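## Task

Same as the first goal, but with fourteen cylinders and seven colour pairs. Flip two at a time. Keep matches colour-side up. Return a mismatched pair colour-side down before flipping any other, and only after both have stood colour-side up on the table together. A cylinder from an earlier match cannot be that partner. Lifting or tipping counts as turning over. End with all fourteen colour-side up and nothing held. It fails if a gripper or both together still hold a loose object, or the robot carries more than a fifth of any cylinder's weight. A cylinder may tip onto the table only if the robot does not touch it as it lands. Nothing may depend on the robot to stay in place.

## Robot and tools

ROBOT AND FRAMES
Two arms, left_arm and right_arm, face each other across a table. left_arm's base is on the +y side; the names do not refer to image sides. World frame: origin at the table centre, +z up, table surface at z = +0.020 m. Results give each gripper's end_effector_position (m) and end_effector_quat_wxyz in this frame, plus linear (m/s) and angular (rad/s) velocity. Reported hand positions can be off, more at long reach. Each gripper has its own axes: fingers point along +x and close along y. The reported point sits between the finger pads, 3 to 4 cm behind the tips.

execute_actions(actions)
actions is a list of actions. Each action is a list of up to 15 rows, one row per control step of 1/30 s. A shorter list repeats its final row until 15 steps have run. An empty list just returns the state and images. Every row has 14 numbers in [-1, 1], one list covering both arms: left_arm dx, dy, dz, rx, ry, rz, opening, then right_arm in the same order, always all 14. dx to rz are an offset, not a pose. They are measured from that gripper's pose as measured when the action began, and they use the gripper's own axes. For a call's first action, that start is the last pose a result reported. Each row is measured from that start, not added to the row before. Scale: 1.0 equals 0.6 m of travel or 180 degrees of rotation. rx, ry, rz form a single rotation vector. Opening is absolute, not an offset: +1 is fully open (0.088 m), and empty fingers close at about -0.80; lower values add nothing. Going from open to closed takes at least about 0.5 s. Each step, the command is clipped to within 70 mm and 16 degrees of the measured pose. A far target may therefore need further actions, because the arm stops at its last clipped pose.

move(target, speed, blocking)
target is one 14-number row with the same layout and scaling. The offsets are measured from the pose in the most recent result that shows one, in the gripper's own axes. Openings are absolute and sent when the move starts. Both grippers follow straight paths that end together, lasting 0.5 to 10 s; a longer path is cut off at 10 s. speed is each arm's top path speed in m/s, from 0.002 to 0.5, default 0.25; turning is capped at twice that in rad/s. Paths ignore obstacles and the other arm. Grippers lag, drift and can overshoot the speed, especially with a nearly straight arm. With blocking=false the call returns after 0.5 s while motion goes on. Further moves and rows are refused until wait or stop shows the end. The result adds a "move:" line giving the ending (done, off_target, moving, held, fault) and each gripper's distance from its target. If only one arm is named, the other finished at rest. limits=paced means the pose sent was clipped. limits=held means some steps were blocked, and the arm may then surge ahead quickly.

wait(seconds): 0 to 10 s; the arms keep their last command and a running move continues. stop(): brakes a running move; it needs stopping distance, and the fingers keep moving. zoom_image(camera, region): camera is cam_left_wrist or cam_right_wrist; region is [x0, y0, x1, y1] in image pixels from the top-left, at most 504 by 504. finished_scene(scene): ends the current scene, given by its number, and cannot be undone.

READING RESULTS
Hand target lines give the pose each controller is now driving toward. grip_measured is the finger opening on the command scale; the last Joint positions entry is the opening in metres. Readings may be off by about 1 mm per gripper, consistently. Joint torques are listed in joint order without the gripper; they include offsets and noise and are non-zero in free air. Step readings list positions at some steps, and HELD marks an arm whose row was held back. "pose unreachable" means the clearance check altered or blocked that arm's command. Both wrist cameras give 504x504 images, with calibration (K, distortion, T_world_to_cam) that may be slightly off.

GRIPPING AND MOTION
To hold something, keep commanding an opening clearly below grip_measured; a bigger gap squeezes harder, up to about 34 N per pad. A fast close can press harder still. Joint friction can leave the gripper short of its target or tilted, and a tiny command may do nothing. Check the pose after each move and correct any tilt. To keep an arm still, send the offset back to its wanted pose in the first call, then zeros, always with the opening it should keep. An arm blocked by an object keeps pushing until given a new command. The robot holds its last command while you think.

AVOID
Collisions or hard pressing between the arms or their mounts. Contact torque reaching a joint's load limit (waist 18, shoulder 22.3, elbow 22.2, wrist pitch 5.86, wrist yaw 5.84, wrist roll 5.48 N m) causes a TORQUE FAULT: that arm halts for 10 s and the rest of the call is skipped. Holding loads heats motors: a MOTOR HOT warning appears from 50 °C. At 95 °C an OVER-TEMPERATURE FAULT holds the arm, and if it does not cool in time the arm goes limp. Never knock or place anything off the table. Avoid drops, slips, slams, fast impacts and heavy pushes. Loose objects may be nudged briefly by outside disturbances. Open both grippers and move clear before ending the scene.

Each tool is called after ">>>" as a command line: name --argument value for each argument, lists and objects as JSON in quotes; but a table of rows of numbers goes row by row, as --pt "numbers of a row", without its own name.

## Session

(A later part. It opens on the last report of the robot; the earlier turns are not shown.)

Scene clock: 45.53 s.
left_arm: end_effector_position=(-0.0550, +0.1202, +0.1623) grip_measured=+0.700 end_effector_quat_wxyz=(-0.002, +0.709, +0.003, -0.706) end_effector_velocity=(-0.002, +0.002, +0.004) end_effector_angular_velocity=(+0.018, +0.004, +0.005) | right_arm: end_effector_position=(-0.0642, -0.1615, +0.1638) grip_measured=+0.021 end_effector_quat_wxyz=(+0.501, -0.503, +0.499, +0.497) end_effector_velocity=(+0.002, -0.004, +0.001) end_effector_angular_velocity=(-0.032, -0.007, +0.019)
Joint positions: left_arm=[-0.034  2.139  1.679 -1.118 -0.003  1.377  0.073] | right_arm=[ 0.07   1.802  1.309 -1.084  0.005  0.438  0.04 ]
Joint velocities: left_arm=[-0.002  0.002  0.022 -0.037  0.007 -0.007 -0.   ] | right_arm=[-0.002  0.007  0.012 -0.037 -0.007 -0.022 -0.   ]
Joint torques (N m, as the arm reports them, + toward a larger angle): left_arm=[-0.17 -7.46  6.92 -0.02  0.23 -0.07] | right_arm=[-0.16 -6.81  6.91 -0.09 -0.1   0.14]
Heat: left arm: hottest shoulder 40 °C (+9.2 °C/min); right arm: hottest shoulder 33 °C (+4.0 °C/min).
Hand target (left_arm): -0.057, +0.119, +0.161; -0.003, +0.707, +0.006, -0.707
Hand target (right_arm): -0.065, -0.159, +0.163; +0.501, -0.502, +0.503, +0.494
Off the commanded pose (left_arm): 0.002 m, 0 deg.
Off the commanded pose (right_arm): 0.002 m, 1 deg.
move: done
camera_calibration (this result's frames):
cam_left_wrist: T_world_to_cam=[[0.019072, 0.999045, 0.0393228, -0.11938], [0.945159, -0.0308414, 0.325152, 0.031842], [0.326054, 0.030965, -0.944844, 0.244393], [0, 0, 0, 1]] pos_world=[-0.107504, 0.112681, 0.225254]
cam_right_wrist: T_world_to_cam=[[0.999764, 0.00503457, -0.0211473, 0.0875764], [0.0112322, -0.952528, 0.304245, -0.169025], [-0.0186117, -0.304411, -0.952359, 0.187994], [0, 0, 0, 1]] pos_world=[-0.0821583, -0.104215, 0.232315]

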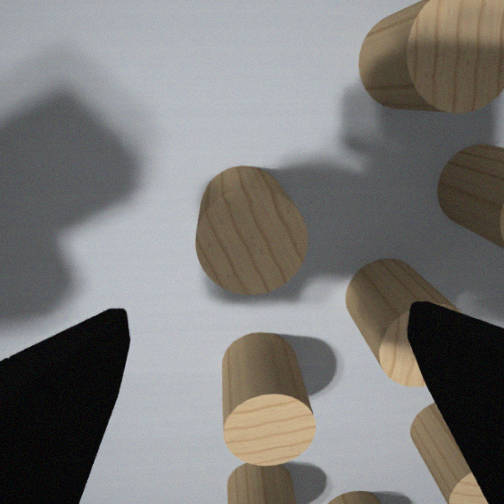

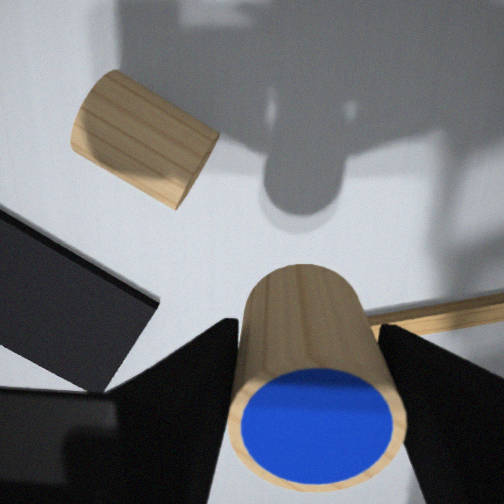

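>>> move --target '[0.137,0,0.009,0,0,0,0.7, 0.145,0,0,0,0,0,-0.3]' --speed 0.06

>>> move --target '[0,0,0,0,0,0,-0.3, 0,0,0,0,0,0,0.6]'

>>> move --target '[-0.14,0,0,0,0,0,-0.3, -0.14,0,0,0,0,0,0.6]' --speed 0.15

>>> move --target '[-0.166,0.107,-0.128,0,0,0.503,-0.3, -0.158,-0.136,0.07,0,-0.497,0,1]' --speed 0.3

Scene clock: 50.63 s.
left_arm: end_effector_position=(-0.0588, +0.1189, +0.0845) grip_measured=+0.700 end_effector_quat_wxyz=(+0.001, +0.708, -0.001, -0.706) end_effector_velocity=(+0.002, +0.002, +0.000) end_effector_angular_velocity=(+0.006, -0.009, +0.024) | right_arm: end_effector_position=(-0.0654, -0.1589, +0.0845) grip_measured=+0.021 end_effector_quat_wxyz=(+0.503, -0.497, +0.497, +0.503) end_effector_velocity=(+0.003, -0.003, -0.002) end_effector_angular_velocity=(-0.019, -0.001, +0.015)
Joint positions: left_arm=[-0.043  2.244  1.522 -0.847 -0.003  1.37   0.073] | right_arm=[ 0.069  1.918  1.119 -0.76   0.005  0.438  0.04 ]
Joint velocities: left_arm=[ 0.002 -0.002 -0.002 -0.007 -0.007 -0.022 -0.   ] | right_arm=[-0.007  0.002 -0.007 -0.007 -0.007 -0.022 -0.   ]
Joint torques (N m, as the arm reports them, + toward a larger angle): left_arm=[-0.3  -7.86  4.93  0.41  0.01 -0.1 ] | right_arm=[-0.02 -6.53  3.44  0.84  0.03 -0.06]
Heat: left arm: hottest shoulder 40 °C (+8.3 °C/min); right arm: hottest elbow 34 °C (+4.7 °C/min).
Hand target (left_arm): -0.059, +0.121, +0.080; -0.002, +0.709, +0.003, -0.706
Hand target (right_arm): -0.063, -0.162, +0.077; +0.501, -0.503, +0.499, +0.497
Off the commanded pose (left_arm): 0.005 m, 1 deg.
Off the commanded pose (right_arm): 0.008 m, 1 deg.
move: done
camera_calibration (this result's frames):
cam_left_wrist: T_world_to_cam=[[0.0202932, 0.999356, 0.0296056, -0.114091], [0.945865, -0.0287841, 0.32328, 0.0606374], [0.323924, 0.0214425, -0.94584, 0.173288], [0, 0, 0, 1]] pos_world=[-0.111172, 0.112047, 0.147677]
cam_right_wrist: T_world_to_cam=[[0.999551, 0.00506679, -0.0295188, 0.0877848], [0.0133763, -0.957352, 0.288614, -0.141727], [-0.0267976, -0.28888, -0.95699, 0.115554], [0, 0, 0, 1]] pos_world=[-0.0827531, -0.102746, 0.15408]

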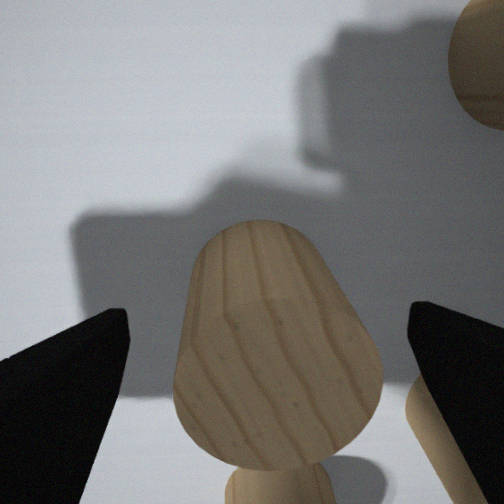

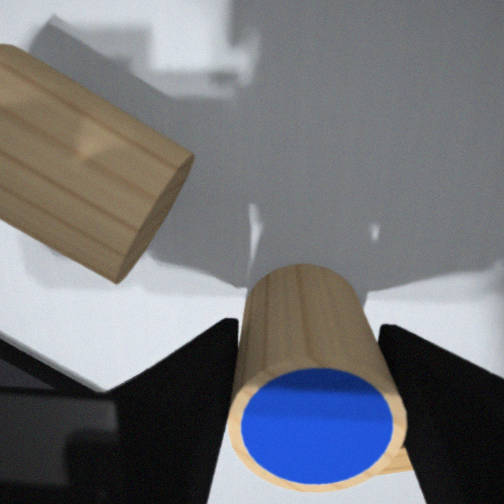

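Scene clock: 51.30 s.
left_arm: end_effector_position=(-0.0588, +0.1192, +0.0845) grip_measured=+0.039 end_effector_quat_wxyz=(+0.001, +0.708, -0.000, -0.706) end_effector_velocity=(+0.001, +0.002, +0.000) end_effector_angular_velocity=(+0.006, -0.009, +0.005) | right_arm: end_effector_position=(-0.0656, -0.1585, +0.0845) grip_measured=+0.598 end_effector_quat_wxyz=(+0.503, -0.496, +0.497, +0.504) end_effector_velocity=(+0.001, -0.002, +0.000) end_effector_angular_velocity=(-0.010, +0.004, -0.010)
Joint positions: left_arm=[-0.043  2.244  1.522 -0.848 -0.003  1.37   0.041] | right_arm=[ 0.069  1.918  1.119 -0.758  0.005  0.438  0.068]
Joint velocities: left_arm=[-0.002 -0.002 -0.002 -0.007 -0.007 -0.007 -0.   ] | right_arm=[-0.002 -0.002 -0.002 -0.007 -0.007  0.007  0.001]
Joint torques (N m, as the arm reports them, + toward a larger angle): left_arm=[ 0.   -8.58  5.5   0.29  0.    0.01] | right_arm=[ 0.03 -8.16  4.83 -0.03  0.02 -0.02]
Heat: left arm: hottest shoulder 40 °C (+8.2 °C/min); right arm: hottest shoulder 33 °C (+3.5 °C/min).
Hand target (left_arm): -0.059, +0.119, +0.085; +0.001, +0.708, -0.000, -0.706
Hand target (right_arm): -0.065, -0.159, +0.084; +0.503, -0.497, +0.497, +0.503
Off the commanded pose (left_arm): 0.000 m, 0 deg.
Off the commanded pose (right_arm): 0.000 m, 0 deg.
move: done
camera_calibration (this result's frames):
cam_left_wrist: T_world_to_cam=[[0.0202863, 0.999322, 0.0307311, -0.114428], [0.945792, -0.0291468, 0.323462, 0.0606212], [0.324139, 0.0225034, -0.945742, 0.173144], [0, 0, 0, 1]] pos_world=[-0.111136, 0.112221, 0.147657]
cam_right_wrist: T_world_to_cam=[[0.999529, 0.0047372, -0.0303236, 0.0879736], [0.0132451, -0.957854, 0.286949, -0.141313], [-0.0276862, -0.287216, -0.957466, 0.115908], [0, 0, 0, 1]] pos_world=[-0.0828514, -0.102483, 0.154196]

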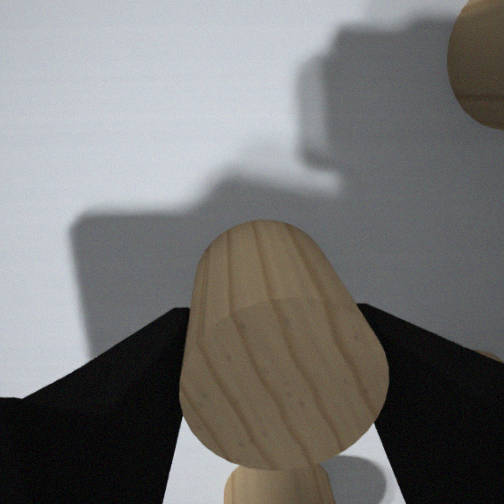

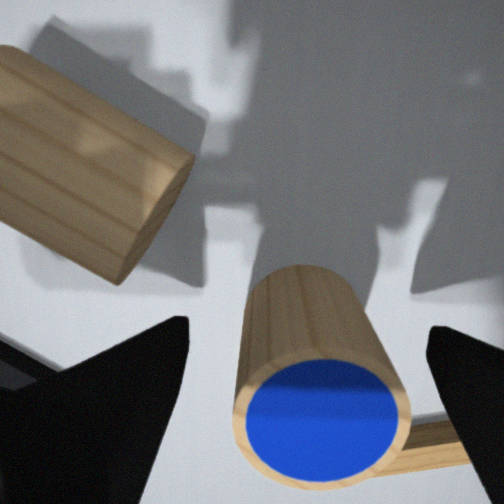

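Scene clock: 52.30 s.
left_arm: end_effector_position=(-0.0582, +0.1218, +0.1605) grip_measured=+0.038 end_effector_quat_wxyz=(-0.006, +0.709, +0.007, -0.705) end_effector_velocity=(+0.000, +0.000, +0.003) end_effector_angular_velocity=(+0.006, -0.009, +0.019) | right_arm: end_effector_position=(-0.0640, -0.1619, +0.1632) grip_measured=+0.600 end_effector_quat_wxyz=(+0.501, -0.501, +0.499, +0.498) end_effector_velocity=(+0.004, +0.000, +0.004) end_effector_angular_velocity=(-0.004, -0.010, +0.000)
Joint positions: left_arm=[-0.043  2.147  1.684 -1.127 -0.003  1.37   0.041] | right_arm=[ 0.069  1.798  1.301 -1.076  0.005  0.438  0.068]
Joint velocities: left_arm=[-0.002  0.002  0.017 -0.022 -0.007 -0.022 -0.   ] | right_arm=[-0.007 -0.002  0.012 -0.022  0.007 -0.007 -0.   ]
Joint torques (N m, as the arm reports them, + toward a larger angle): left_arm=[-0.17 -9.71  6.97 -0.07  0.03 -0.01] | right_arm=[ 0.13 -8.61  6.75 -0.13  0.02  0.01]
Heat: left arm: hottest shoulder 41 °C (+9.2 °C/min); right arm: hottest elbow 34 °C (+4.6 °C/min).
Hand target (left_arm): -0.060, +0.119, +0.168; +0.001, +0.708, -0.000, -0.706
Hand target (right_arm): -0.066, -0.159, +0.168; +0.503, -0.496, +0.497, +0.504
Off the commanded pose (left_arm): 0.008 m, 1 deg.
Off the commanded pose (right_arm): 0.006 m, 1 deg.
move: done
camera_calibration (this result's frames):
cam_left_wrist: T_world_to_cam=[[0.0201195, 0.998497, 0.0509832, -0.122594], [0.944465, -0.0357104, 0.326667, 0.035815], [0.327997, 0.0415794, -0.943763, 0.242368], [0, 0, 0, 1]] pos_world=[-0.110855, 0.113611, 0.223288]
cam_right_wrist: T_world_to_cam=[[0.999708, 0.00435413, -0.0237601, 0.087703], [0.0112974, -0.953693, 0.30057, -0.168778], [-0.0213512, -0.300751, -0.953464, 0.187945], [0, 0, 0, 1]] pos_world=[-0.0817579, -0.10482, 0.232012]

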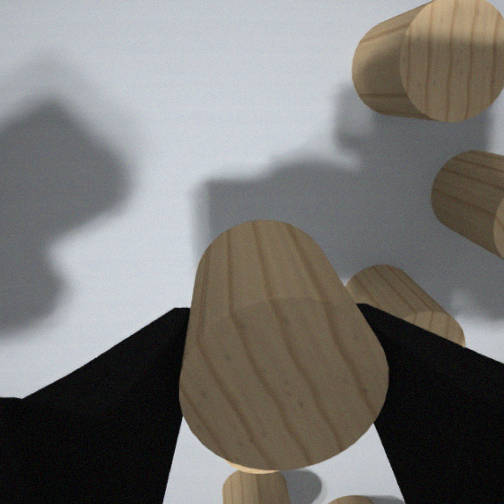

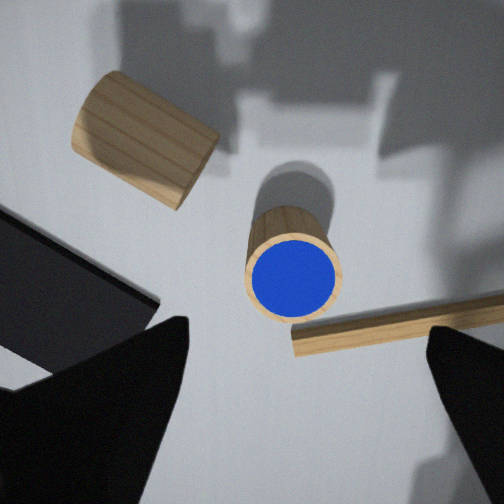

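Scene clock: 55.47 s.
left_arm: end_effector_position=(+0.0170, +0.0561, +0.2639) grip_measured=+0.035 end_effector_quat_wxyz=(+0.496, +0.503, -0.502, -0.499) end_effector_velocity=(-0.002, +0.000, +0.001) end_effector_angular_velocity=(-0.012, +0.007, +0.000) | right_arm: end_effector_position=(+0.0159, -0.1182, +0.2665) grip_measured=+1.000 end_effector_quat_wxyz=(+0.705, +0.008, +0.002, +0.709) end_effector_velocity=(-0.000, +0.000, +0.001) end_effector_angular_velocity=(+0.012, -0.004, +0.005)
Joint positions: left_arm=[ 0.143  1.855  0.687  1.164 -0.012  1.58   0.041] | right_arm=[-0.079  1.289  0.27   1.028  0.283  0.012  0.088]
Joint velocities: left_arm=[-0.007  0.007 -0.002  0.022 -0.007 -0.007 -0.   ] | right_arm=[-0.002  0.007 -0.002  0.022 -0.007 -0.007  0.   ]
Joint torques (N m, as the arm reports them, + toward a larger angle): left_arm=[ 0.14 -5.66  4.98  2.14  0.17  0.08] | right_arm=[-0.16 -2.96  4.19  2.   -0.09 -0.19]
Heat: left arm: hottest shoulder 41 °C (+8.7 °C/min); right arm: hottest shoulder 34 °C (+4.3 °C/min).
Hand target (left_arm): +0.017, +0.057, +0.261; +0.493, +0.504, -0.503, -0.500
Hand target (right_arm): +0.017, -0.120, +0.259; +0.705, -0.002, +0.004, +0.709
Off the commanded pose (left_arm): 0.005 m, 0 deg.
Off the commanded pose (right_arm): 0.008 m, 2 deg.
move: done
camera_calibration (this result's frames):
cam_left_wrist: T_world_to_cam=[[0.0311191, 0.0359585, -0.998869, 0.267137], [0.94694, 0.318788, 0.0409774, -0.0158846], [0.319901, -0.947144, -0.0241301, 0.130885], [0, 0, 0, 1]] pos_world=[-0.0351417, 0.119425, 0.270644]
cam_right_wrist: T_world_to_cam=[[0.999332, 0.0352854, -0.00950248, 0.00991171], [0.00122682, -0.292288, -0.95633, 0.25424], [-0.036522, 0.955679, -0.292136, 0.273804], [0, 0, 0, 1]] pos_world=[-0.00021715, -0.187707, 0.323219]

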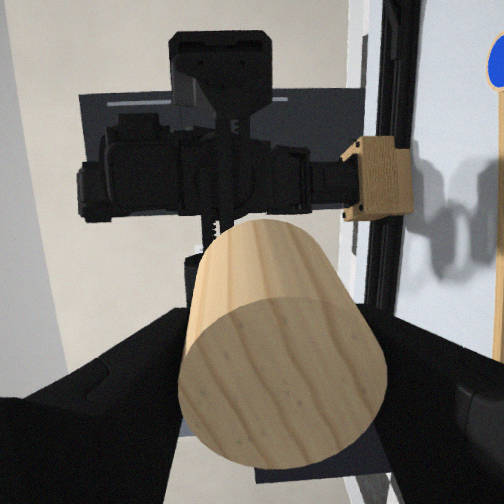

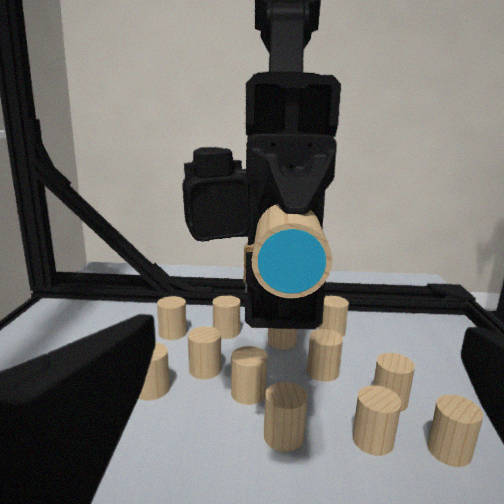

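Cyan.

>>> move --target '[0.106,0,0,-0.002,0,0,-0.3, 0.098,0.002,-0.005,-0.006,0.002,0,1]' --speed 0.1

Scene clock: 57.67 s.
left_arm: end_effector_position=(+0.0163, -0.0047, +0.2624) grip_measured=+0.034 end_effector_quat_wxyz=(+0.496, +0.503, -0.500, -0.501) end_effector_velocity=(-0.000, -0.002, +0.002) end_effector_angular_velocity=(-0.002, +0.022, +0.005) | right_arm: end_effector_position=(+0.0144, -0.0627, +0.2634) grip_measured=+1.000 end_effector_quat_wxyz=(+0.705, +0.001, +0.001, +0.709) end_effector_velocity=(-0.001, +0.002, -0.002) end_effector_angular_velocity=(-0.007, -0.009, +0.005)
Joint positions: left_arm=[ 0.143  2.025  0.955  1.062 -0.011  1.578  0.041] | right_arm=[-0.137  1.544  0.459  1.085  0.226  0.002  0.088]
Joint velocities: left_arm=[-0.002  0.002  0.012 -0.007 -0.007 -0.022 -0.   ] | right_arm=[-0.002  0.007  0.007 -0.007 -0.007 -0.007  0.   ]
Joint torques (N m, as the arm reports them, + toward a larger angle): left_arm=[ 0.16 -6.95  6.94  1.73  0.1  -0.14] | right_arm=[-0.12 -4.63  6.53  1.97 -0.06 -0.17]
Heat: left arm: hottest shoulder 41 °C (+8.3 °C/min); right arm: hottest shoulder 33 °C (+3.1 °C/min).
Hand target (left_arm): +0.017, -0.008, +0.263; +0.498, +0.501, -0.500, -0.501
Hand target (right_arm): +0.014, -0.060, +0.264; +0.705, -0.001, -0.002, +0.709
Off the commanded pose (left_arm): 0.003 m, 0 deg.
Off the commanded pose (right_arm): 0.003 m, 0 deg.
move: done
camera_calibration (this result's frames):
cam_left_wrist: T_world_to_cam=[[0.0285077, 0.040156, -0.998787, 0.267907], [0.94704, 0.318633, 0.0398413, 0.00453868], [0.319846, -0.947027, -0.0289458, 0.0747463], [0, 0, 0, 1]] pos_world=[-0.035843, 0.0585825, 0.269565]
cam_right_wrist: T_world_to_cam=[[0.999401, 0.0344523, 0.00338035, 0.00599014], [0.0135771, -0.300267, -0.953759, 0.266108], [-0.0318442, 0.953233, -0.300555, 0.221767], [0, 0, 0, 1]] pos_world=[-0.00253752, -0.131698, 0.320435]

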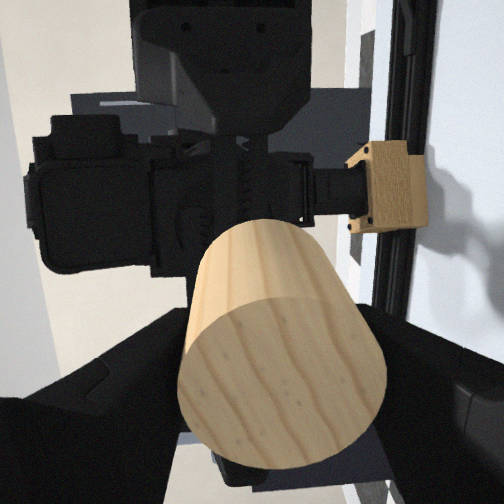

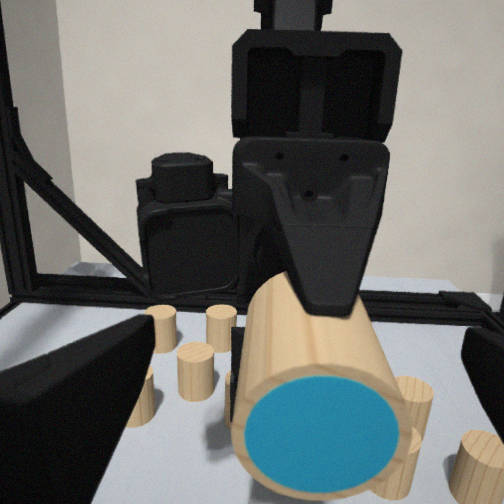

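>>> move --target '[0,0,0,0,0,0,-0.3, 0,0,0,0,0,0,-0.3]'

>>> move --target '[0,0,0,0,0,0,1, 0,0,0,0,0,0,-0.3]'

>>> move --target '[-0.1,0.008,0,0,0,0,1, -0.1,0,0,0,0,0,-0.3]' --speed 0.15

>>> move --target '[0,0,0,0,0,0,1, 0,0,-0.22,0,0.505,0,-0.3]' --speed 0.3

>>> move --target '[0,0,0,0,0,0,1, 0.094,0,0,0,0,0,-0.3]' --speed 0.06

>>> move --target '[0,0,0,0,0,0,1, 0,0,0,0,0,0,0.6]'

>>> wait --seconds 1.5

Scene clock: 63.57 s.
left_arm: end_effector_position=(+0.0158, -0.0050, +0.2620) grip_measured=+0.033 end_effector_quat_wxyz=(+0.495, +0.503, -0.500, -0.502) end_effector_velocity=(-0.000, +0.001, -0.001) end_effector_angular_velocity=(+0.007, +0.007, +0.005) | right_arm: end_effector_position=(+0.0147, -0.0624, +0.2635) grip_measured=+0.022 end_effector_quat_wxyz=(+0.706, +0.001, +0.000, +0.708) end_effector_velocity=(+0.000, -0.000, -0.002) end_effector_angular_velocity=(-0.007, -0.009, +0.005)
Joint positions: left_arm=[ 0.142  2.026  0.956  1.061 -0.011  1.577  0.041] | right_arm=[-0.137  1.545  0.46   1.086  0.227  0.002  0.04 ]
Joint velocities: left_arm=[-0.002 -0.002 -0.002 -0.007 -0.007 -0.007 -0.   ] | right_arm=[-0.002 -0.002 -0.002 -0.007 -0.007 -0.007  0.   ]
Joint torques (N m, as the arm reports them, + toward a larger angle): left_arm=[ 0.03 -7.8   5.66  1.82 -0.02 -0.04] | right_arm=[ 0.11 -5.86  5.2   1.83 -0.03 -0.01]
Heat: left arm: hottest shoulder 41 °C (+7.1 °C/min); right arm: hottest elbow 34 °C (+4.0 °C/min).
Hand target (left_arm): +0.016, -0.005, +0.262; +0.496, +0.503, -0.500, -0.501
Hand target (right_arm): +0.014, -0.063, +0.263; +0.705, +0.001, +0.001, +0.709
Off the commanded pose (left_arm): 0.001 m, 0 deg.
Off the commanded pose (right_arm): 0.000 m, 0 deg.
move: done
camera_calibration (this result's frames):
cam_left_wrist: T_world_to_cam=[[0.0281984, 0.041257, -0.998751, 0.267551], [0.947539, 0.317145, 0.0398533, 0.00511094], [0.318393, -0.947479, -0.0301496, 0.0749867], [0, 0, 0, 1]] pos_world=[-0.0362626, 0.058389, 0.269274]
cam_right_wrist: T_world_to_cam=[[0.999452, 0.0329261, 0.00330527, 0.0055576], [0.0130356, -0.299933, -0.953871, 0.266348], [-0.0304159, 0.953392, -0.300198, 0.221377], [0, 0, 0, 1]] pos_world=[-0.00229318, -0.131355, 0.320501]

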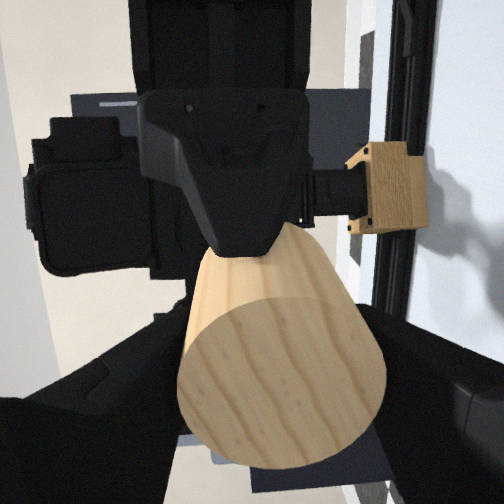

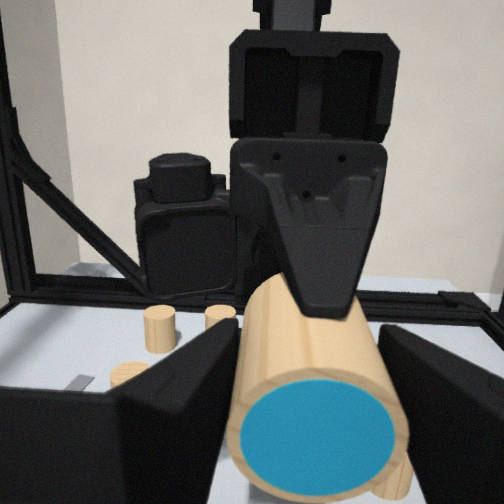

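Scene clock: 64.27 s.
left_arm: end_effector_position=(+0.0158, -0.0050, +0.2620) grip_measured=+1.000 end_effector_quat_wxyz=(+0.495, +0.503, -0.500, -0.502) end_effector_velocity=(-0.000, +0.002, -0.003) end_effector_angular_velocity=(+0.012, +0.007, +0.005) | right_arm: end_effector_position=(+0.0147, -0.0624, +0.2635) grip_measured=+0.022 end_effector_quat_wxyz=(+0.706, +0.001, +0.000, +0.708) end_effector_velocity=(-0.002, -0.001, +0.002) end_effector_angular_velocity=(+0.007, +0.009, +0.020)
Joint positions: left_arm=[ 0.142  2.026  0.956  1.061 -0.011  1.577  0.088] | right_arm=[-0.137  1.545  0.46   1.086  0.227  0.002  0.04 ]
Joint velocities: left_arm=[-0.002 -0.002 -0.007 -0.007 -0.007 -0.007  0.   ] | right_arm=[-0.002 -0.002 -0.002  0.007 -0.022  0.007 -0.   ]
Joint torques (N m, as the arm reports them, + toward a larger angle): left_arm=[ 0.   -7.8   5.68  1.73  0.01 -0.06] | right_arm=[ 0.07 -5.72  5.34  1.83  0.01  0.  ]
Heat: left arm: hottest shoulder 41 °C (+7.1 °C/min); right arm: hottest elbow 34 °C (+3.0 °C/min).
Hand target (left_arm): +0.016, -0.005, +0.262; +0.495, +0.503, -0.500, -0.502
Hand target (right_arm): +0.015, -0.062, +0.263; +0.706, +0.001, +0.000, +0.708
Off the commanded pose (left_arm): 0.000 m, 0 deg.
Off the commanded pose (right_arm): 0.000 m, 0 deg.
move: done
camera_calibration (this result's frames):
cam_left_wrist: T_world_to_cam=[[0.0281984, 0.041257, -0.998751, 0.267551], [0.947539, 0.317145, 0.0398533, 0.00511094], [0.318393, -0.947479, -0.0301496, 0.0749867], [0, 0, 0, 1]] pos_world=[-0.0362626, 0.058389, 0.269274]
cam_right_wrist: T_world_to_cam=[[0.999452, 0.0329261, 0.00330527, 0.0055576], [0.0130356, -0.299933, -0.953871, 0.266348], [-0.0304159, 0.953392, -0.300198, 0.221377], [0, 0, 0, 1]] pos_world=[-0.00229318, -0.131355, 0.320501]

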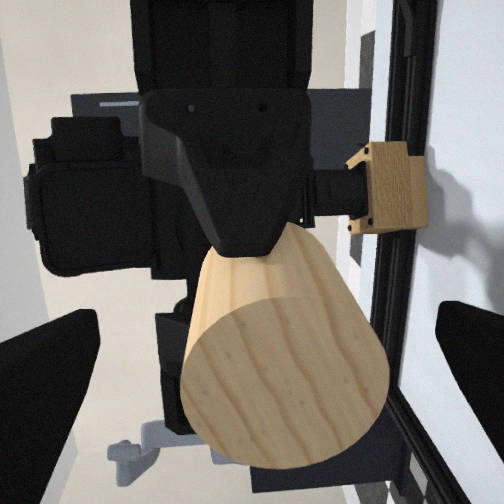

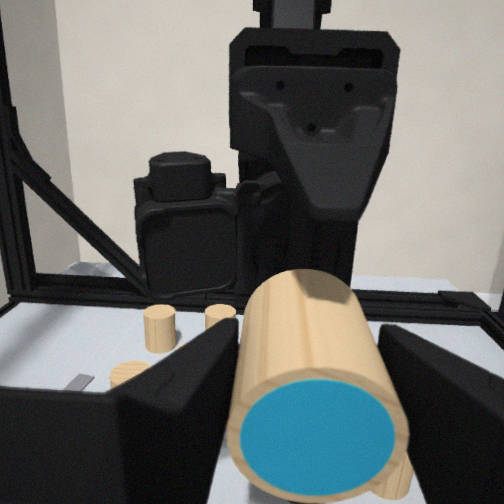

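Scene clock: 65.17 s.
left_arm: end_effector_position=(+0.0163, +0.0528, +0.2633) grip_measured=+1.000 end_effector_quat_wxyz=(+0.492, +0.505, -0.498, -0.504) end_effector_velocity=(-0.000, +0.002, +0.003) end_effector_angular_velocity=(-0.002, +0.007, +0.005) | right_arm: end_effector_position=(+0.0147, -0.1192, +0.2657) grip_measured=+0.022 end_effector_quat_wxyz=(+0.705, +0.003, -0.001, +0.709) end_effector_velocity=(-0.001, -0.003, -0.001) end_effector_angular_velocity=(-0.007, +0.020, +0.010)
Joint positions: left_arm=[ 0.142  1.853  0.704  1.13  -0.011  1.577  0.088] | right_arm=[-0.07   1.287  0.269  1.023  0.294  0.002  0.04 ]
Joint velocities: left_arm=[-0.002 -0.017 -0.007 -0.007 -0.007 -0.007  0.   ] | right_arm=[ 0.002 -0.022 -0.007 -0.022 -0.007  0.022 -0.   ]
Joint torques (N m, as the arm reports them, + toward a larger angle): left_arm=[-0.3  -7.63  4.92  2.02 -0.11 -0.03] | right_arm=[ 0.27 -4.88  4.46  1.74  0.13  0.01]
Heat: left arm: hottest shoulder 41 °C (+7.1 °C/min); right arm: hottest elbow 34 °C (+3.0 °C/min).
Hand target (left_arm): +0.016, +0.055, +0.267; +0.495, +0.503, -0.500, -0.502
Hand target (right_arm): +0.015, -0.122, +0.263; +0.706, +0.001, +0.001, +0.709
Off the commanded pose (left_arm): 0.005 m, 1 deg.
Off the commanded pose (right_arm): 0.004 m, 0 deg.
move: done
camera_calibration (this result's frames):
cam_left_wrist: T_world_to_cam=[[0.0283872, 0.0515188, -0.998268, 0.26576], [0.947774, 0.315994, 0.0432593, -0.0145765], [0.317676, -0.947361, -0.039858, 0.132216], [0, 0, 0, 1]] pos_world=[-0.0357307, 0.116171, 0.2712]
cam_right_wrist: T_world_to_cam=[[0.999431, 0.0336769, 0.00208347, 0.00790858], [0.011957, -0.295753, -0.95519, 0.252241], [-0.0315516, 0.954671, -0.295987, 0.275294], [0, 0, 0, 1]] pos_world=[-0.00223416, -0.18848, 0.322405]

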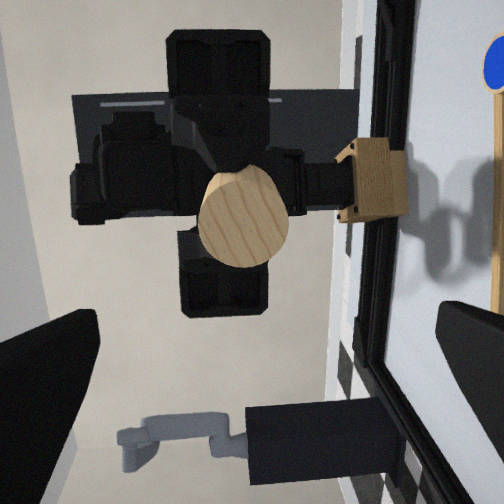

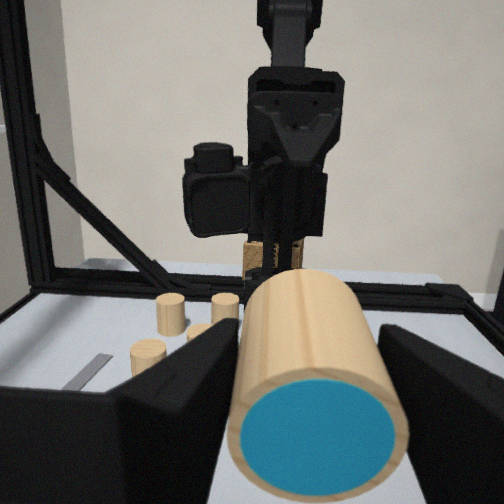

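Scene clock: 68.23 s.
left_arm: end_effector_position=(+0.0163, +0.0528, +0.2633) grip_measured=+1.000 end_effector_quat_wxyz=(+0.492, +0.505, -0.498, -0.504) end_effector_velocity=(+0.002, +0.000, -0.004) end_effector_angular_velocity=(+0.012, +0.022, +0.010) | right_arm: end_effector_position=(+0.0152, -0.1206, +0.1348) grip_measured=+0.022 end_effector_quat_wxyz=(+0.503, -0.502, +0.500, +0.495) end_effector_velocity=(-0.000, -0.001, +0.004) end_effector_angular_velocity=(-0.018, +0.004, +0.019)
Joint positions: left_arm=[ 0.142  1.853  0.704  1.13  -0.011  1.577  0.088] | right_arm=[-0.196  1.89   1.302 -0.988  0.009  0.179  0.04 ]
Joint velocities: left_arm=[ 0.002  0.002 -0.002 -0.007 -0.007 -0.022  0.   ] | right_arm=[-0.002  0.002  0.022 -0.037 -0.007 -0.022  0.   ]
Joint torques (N m, as the arm reports them, + toward a larger angle): left_arm=[ 0.02 -6.38  5.43  1.77  0.05 -0.05] | right_arm=[-0.18 -6.99  6.65 -0.06 -0.11 -0.21]
Heat: left arm: hottest shoulder 41 °C (+7.1 °C/min); right arm: hottest elbow 34 °C (+2.0 °C/min).
Hand target (left_arm): +0.016, +0.053, +0.263; +0.492, +0.505, -0.498, -0.504
Hand target (right_arm): +0.015, -0.118, +0.133; +0.500, -0.504, +0.501, +0.495
Off the commanded pose (left_arm): 0.000 m, 0 deg.
Off the commanded pose (right_arm): 0.002 m, 1 deg.
move: done
camera_calibration (this result's frames):
cam_left_wrist: T_world_to_cam=[[0.0283872, 0.0515188, -0.998268, 0.26576], [0.947774, 0.315994, 0.0432593, -0.0145765], [0.317676, -0.947361, -0.039858, 0.132216], [0, 0, 0, 1]] pos_world=[-0.0357307, 0.116171, 0.2712]
cam_right_wrist: T_world_to_cam=[[0.999804, -0.00143123, -0.019768, 0.00635547], [0.00464211, -0.952736, 0.303763, -0.121969], [-0.0192684, -0.303795, -0.952543, 0.174466], [0, 0, 0, 1]] pos_world=[-0.00242635, -0.0631936, 0.203362]

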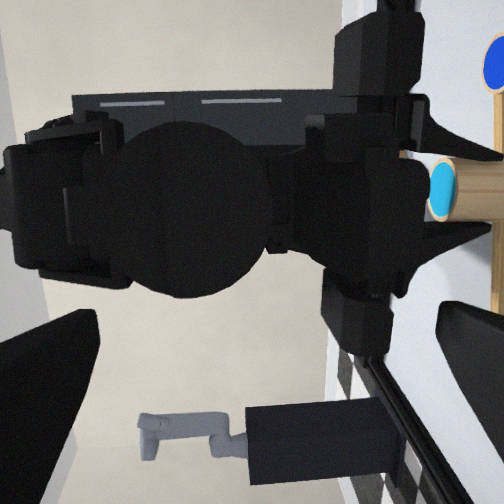

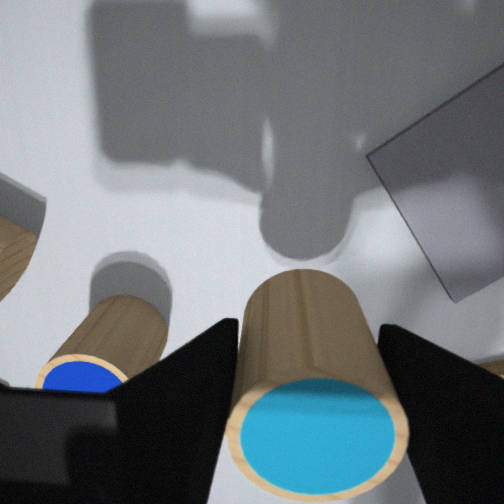

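Scene clock: 69.50 s.
left_arm: end_effector_position=(+0.0163, +0.0528, +0.2633) grip_measured=+1.000 end_effector_quat_wxyz=(+0.492, +0.505, -0.498, -0.504) end_effector_velocity=(-0.000, +0.002, -0.001) end_effector_angular_velocity=(+0.007, +0.007, +0.005) | right_arm: end_effector_position=(+0.0145, -0.1166, +0.0852) grip_measured=+0.022 end_effector_quat_wxyz=(+0.507, -0.495, +0.496, +0.501) end_effector_velocity=(-0.002, -0.001, -0.001) end_effector_angular_velocity=(-0.001, +0.022, -0.009)
Joint positions: left_arm=[ 0.142  1.853  0.704  1.13  -0.011  1.577  0.088] | right_arm=[-0.196  1.968  1.194 -0.781  0.009  0.179  0.04 ]
Joint velocities: left_arm=[-0.002 -0.007 -0.007 -0.007 -0.007 -0.007  0.   ] | right_arm=[-0.002 -0.002 -0.007  0.007 -0.022  0.007 -0.   ]
Joint torques (N m, as the arm reports them, + toward a larger angle): left_arm=[-0.01 -6.42  5.5   1.75 -0.01 -0.04] | right_arm=[-0.06 -7.23  3.61  0.25  0.01 -0.05]
Heat: left arm: hottest shoulder 41 °C (+7.1 °C/min); right arm: hottest elbow 34 °C (+2.0 °C/min).
Hand target (left_arm): +0.016, +0.053, +0.263; +0.492, +0.505, -0.498, -0.504
Hand target (right_arm): +0.016, -0.121, +0.079; +0.503, -0.502, +0.500, +0.495
Off the commanded pose (left_arm): 0.000 m, 0 deg.
Off the commanded pose (right_arm): 0.008 m, 1 deg.
move: done
camera_calibration (this result's frames):
cam_left_wrist: T_world_to_cam=[[0.0283872, 0.0515188, -0.998268, 0.26576], [0.947774, 0.315994, 0.0432593, -0.0145765], [0.317676, -0.947361, -0.039858, 0.132216], [0, 0, 0, 1]] pos_world=[-0.0357307, 0.116171, 0.2712]
cam_right_wrist: T_world_to_cam=[[0.999726, -0.000985126, -0.0233964, 0.00642972], [0.00570131, -0.958811, 0.283989, -0.102161], [-0.0227124, -0.284044, -0.958542, 0.131215], [0, 0, 0, 1]] pos_world=[-0.00286529, -0.0606763, 0.154938]

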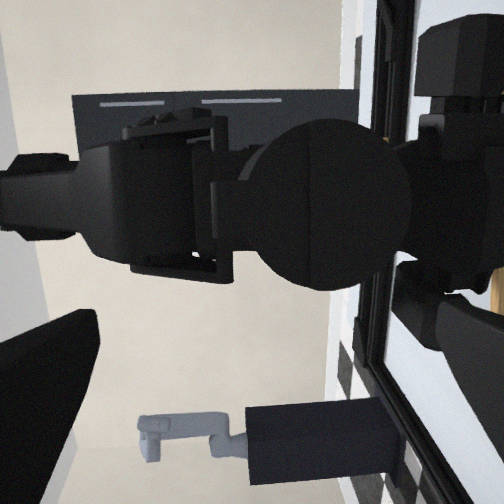

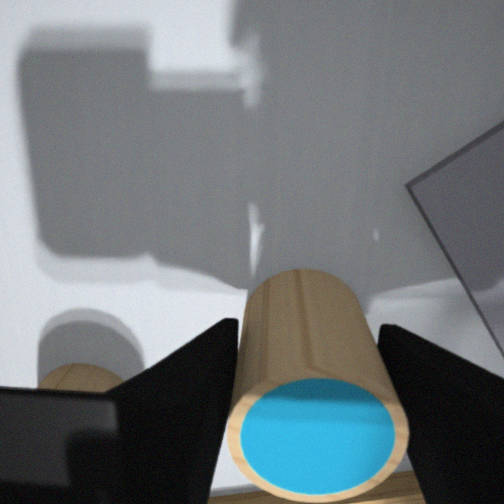

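Scene clock: 70.17 s.
left_arm: end_effector_position=(+0.0163, +0.0528, +0.2633) grip_measured=+1.000 end_effector_quat_wxyz=(+0.492, +0.505, -0.498, -0.504) end_effector_velocity=(-0.000, +0.001, +0.001) end_effector_angular_velocity=(+0.002, +0.007, +0.005) | right_arm: end_effector_position=(+0.0145, -0.1166, +0.0852) grip_measured=+0.598 end_effector_quat_wxyz=(+0.507, -0.495, +0.496, +0.501) end_effector_velocity=(-0.001, -0.005, +0.002) end_effector_angular_velocity=(-0.018, +0.004, +0.010)
Joint positions: left_arm=[ 0.142  1.853  0.704  1.13  -0.011  1.577  0.088] | right_arm=[-0.196  1.968  1.194 -0.781  0.008  0.179  0.068]
Joint velocities: left_arm=[-0.002 -0.007 -0.002 -0.007 -0.007 -0.007  0.   ] | right_arm=[ 0.002 -0.007 -0.002 -0.022 -0.007 -0.007  0.001]
Joint torques (N m, as the arm reports them, + toward a larger angle): left_arm=[ 0.04 -6.39  5.49  1.75 -0.01 -0.02] | right_arm=[ 0.01 -8.61  4.92  0.13  0.02 -0.01]
Heat: left arm: hottest shoulder 41 °C (+7.1 °C/min); right arm: hottest elbow 34 °C (+2.0 °C/min).
Hand target (left_arm): +0.016, +0.053, +0.263; +0.492, +0.505, -0.498, -0.504
Hand target (right_arm): +0.015, -0.117, +0.085; +0.507, -0.495, +0.496, +0.501
Off the commanded pose (left_arm): 0.000 m, 0 deg.
Off the commanded pose (right_arm): 0.000 m, 0 deg.
move: done
camera_calibration (this result's frames):
cam_left_wrist: T_world_to_cam=[[0.0283872, 0.0515188, -0.998268, 0.26576], [0.947774, 0.315994, 0.0432593, -0.0145765], [0.317676, -0.947361, -0.039858, 0.132216], [0, 0, 0, 1]] pos_world=[-0.0357307, 0.116171, 0.2712]
cam_right_wrist: T_world_to_cam=[[0.999717, -0.000980603, -0.0237719, 0.00651886], [0.00581385, -0.958792, 0.284049, -0.102175], [-0.0230709, -0.284107, -0.958515, 0.131206], [0, 0, 0, 1]] pos_world=[-0.00289595, -0.0606817, 0.15494]

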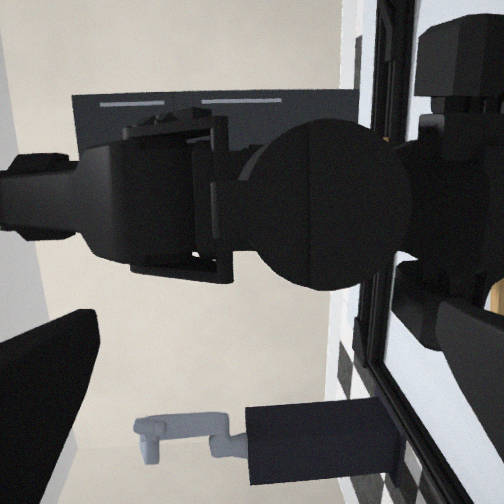

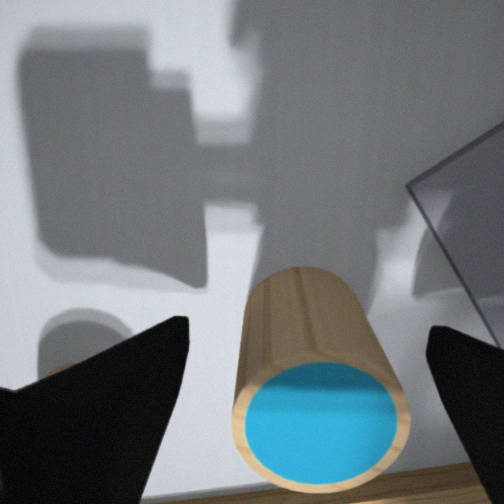

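Scene clock: 71.67 s.
left_arm: end_effector_position=(+0.0163, +0.0528, +0.2633) grip_measured=+1.000 end_effector_quat_wxyz=(+0.492, +0.505, -0.498, -0.504) end_effector_velocity=(-0.000, +0.001, -0.001) end_effector_angular_velocity=(+0.007, +0.022, +0.005) | right_arm: end_effector_position=(+0.0145, -0.1166, +0.0852) grip_measured=+0.600 end_effector_quat_wxyz=(+0.507, -0.495, +0.496, +0.501) end_effector_velocity=(-0.003, +0.001, +0.000) end_effector_angular_velocity=(+0.003, +0.023, +0.005)
Joint positions: left_arm=[ 0.142  1.853  0.704  1.13  -0.011  1.577  0.088] | right_arm=[-0.196  1.968  1.194 -0.781  0.008  0.179  0.068]
Joint velocities: left_arm=[-0.002 -0.002 -0.002 -0.007 -0.007 -0.022  0.   ] | right_arm=[-0.002 -0.002 -0.002  0.007 -0.022 -0.007  0.   ]
Joint torques (N m, as the arm reports them, + toward a larger angle): left_arm=[ 0.01 -6.33  5.49  1.74 -0.01 -0.06] | right_arm=[ 0.06 -8.58  4.93  0.13  0.01  0.  ]
Heat: left arm: hottest shoulder 41 °C (+6.1 °C/min); right arm: hottest shoulder 34 °C (+2.0 °C/min).
Hand target (left_arm): +0.016, +0.053, +0.263; +0.492, +0.505, -0.498, -0.504
Hand target (right_arm): +0.015, -0.117, +0.085; +0.507, -0.496, +0.496, +0.501
Off the commanded pose (left_arm): 0.000 m, 0 deg.
Off the commanded pose (right_arm): 0.000 m, 0 deg.
wait: 1.50 s; at rest by 0.17 s
camera_calibration (this result's frames):
cam_left_wrist: T_world_to_cam=[[0.0283872, 0.0515188, -0.998268, 0.26576], [0.947774, 0.315994, 0.0432593, -0.0145765], [0.317676, -0.947361, -0.039858, 0.132216], [0, 0, 0, 1]] pos_world=[-0.0357307, 0.116171, 0.2712]
cam_right_wrist: T_world_to_cam=[[0.999717, -0.000980603, -0.0237719, 0.00651886], [0.00581385, -0.958792, 0.284049, -0.102175], [-0.0230709, -0.284107, -0.958515, 0.131206], [0, 0, 0, 1]] pos_world=[-0.00289595, -0.0606817, 0.15494]

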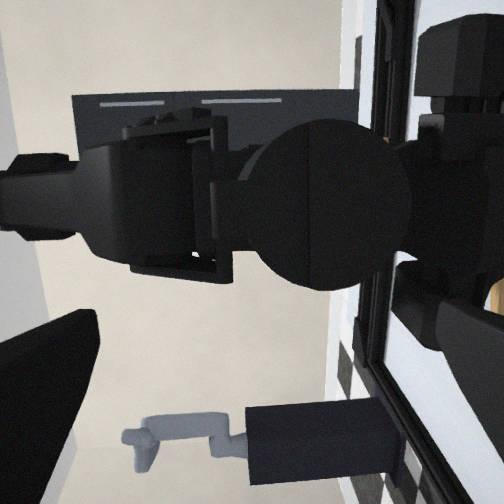

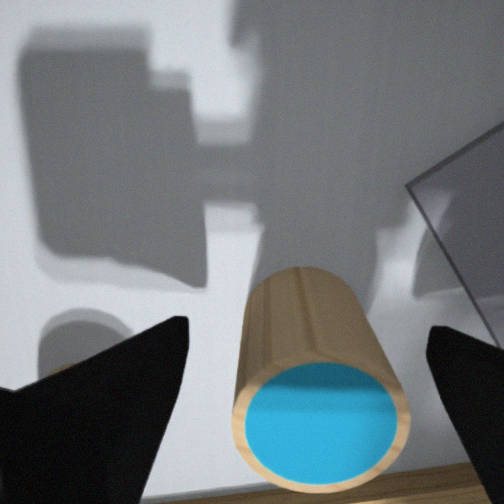

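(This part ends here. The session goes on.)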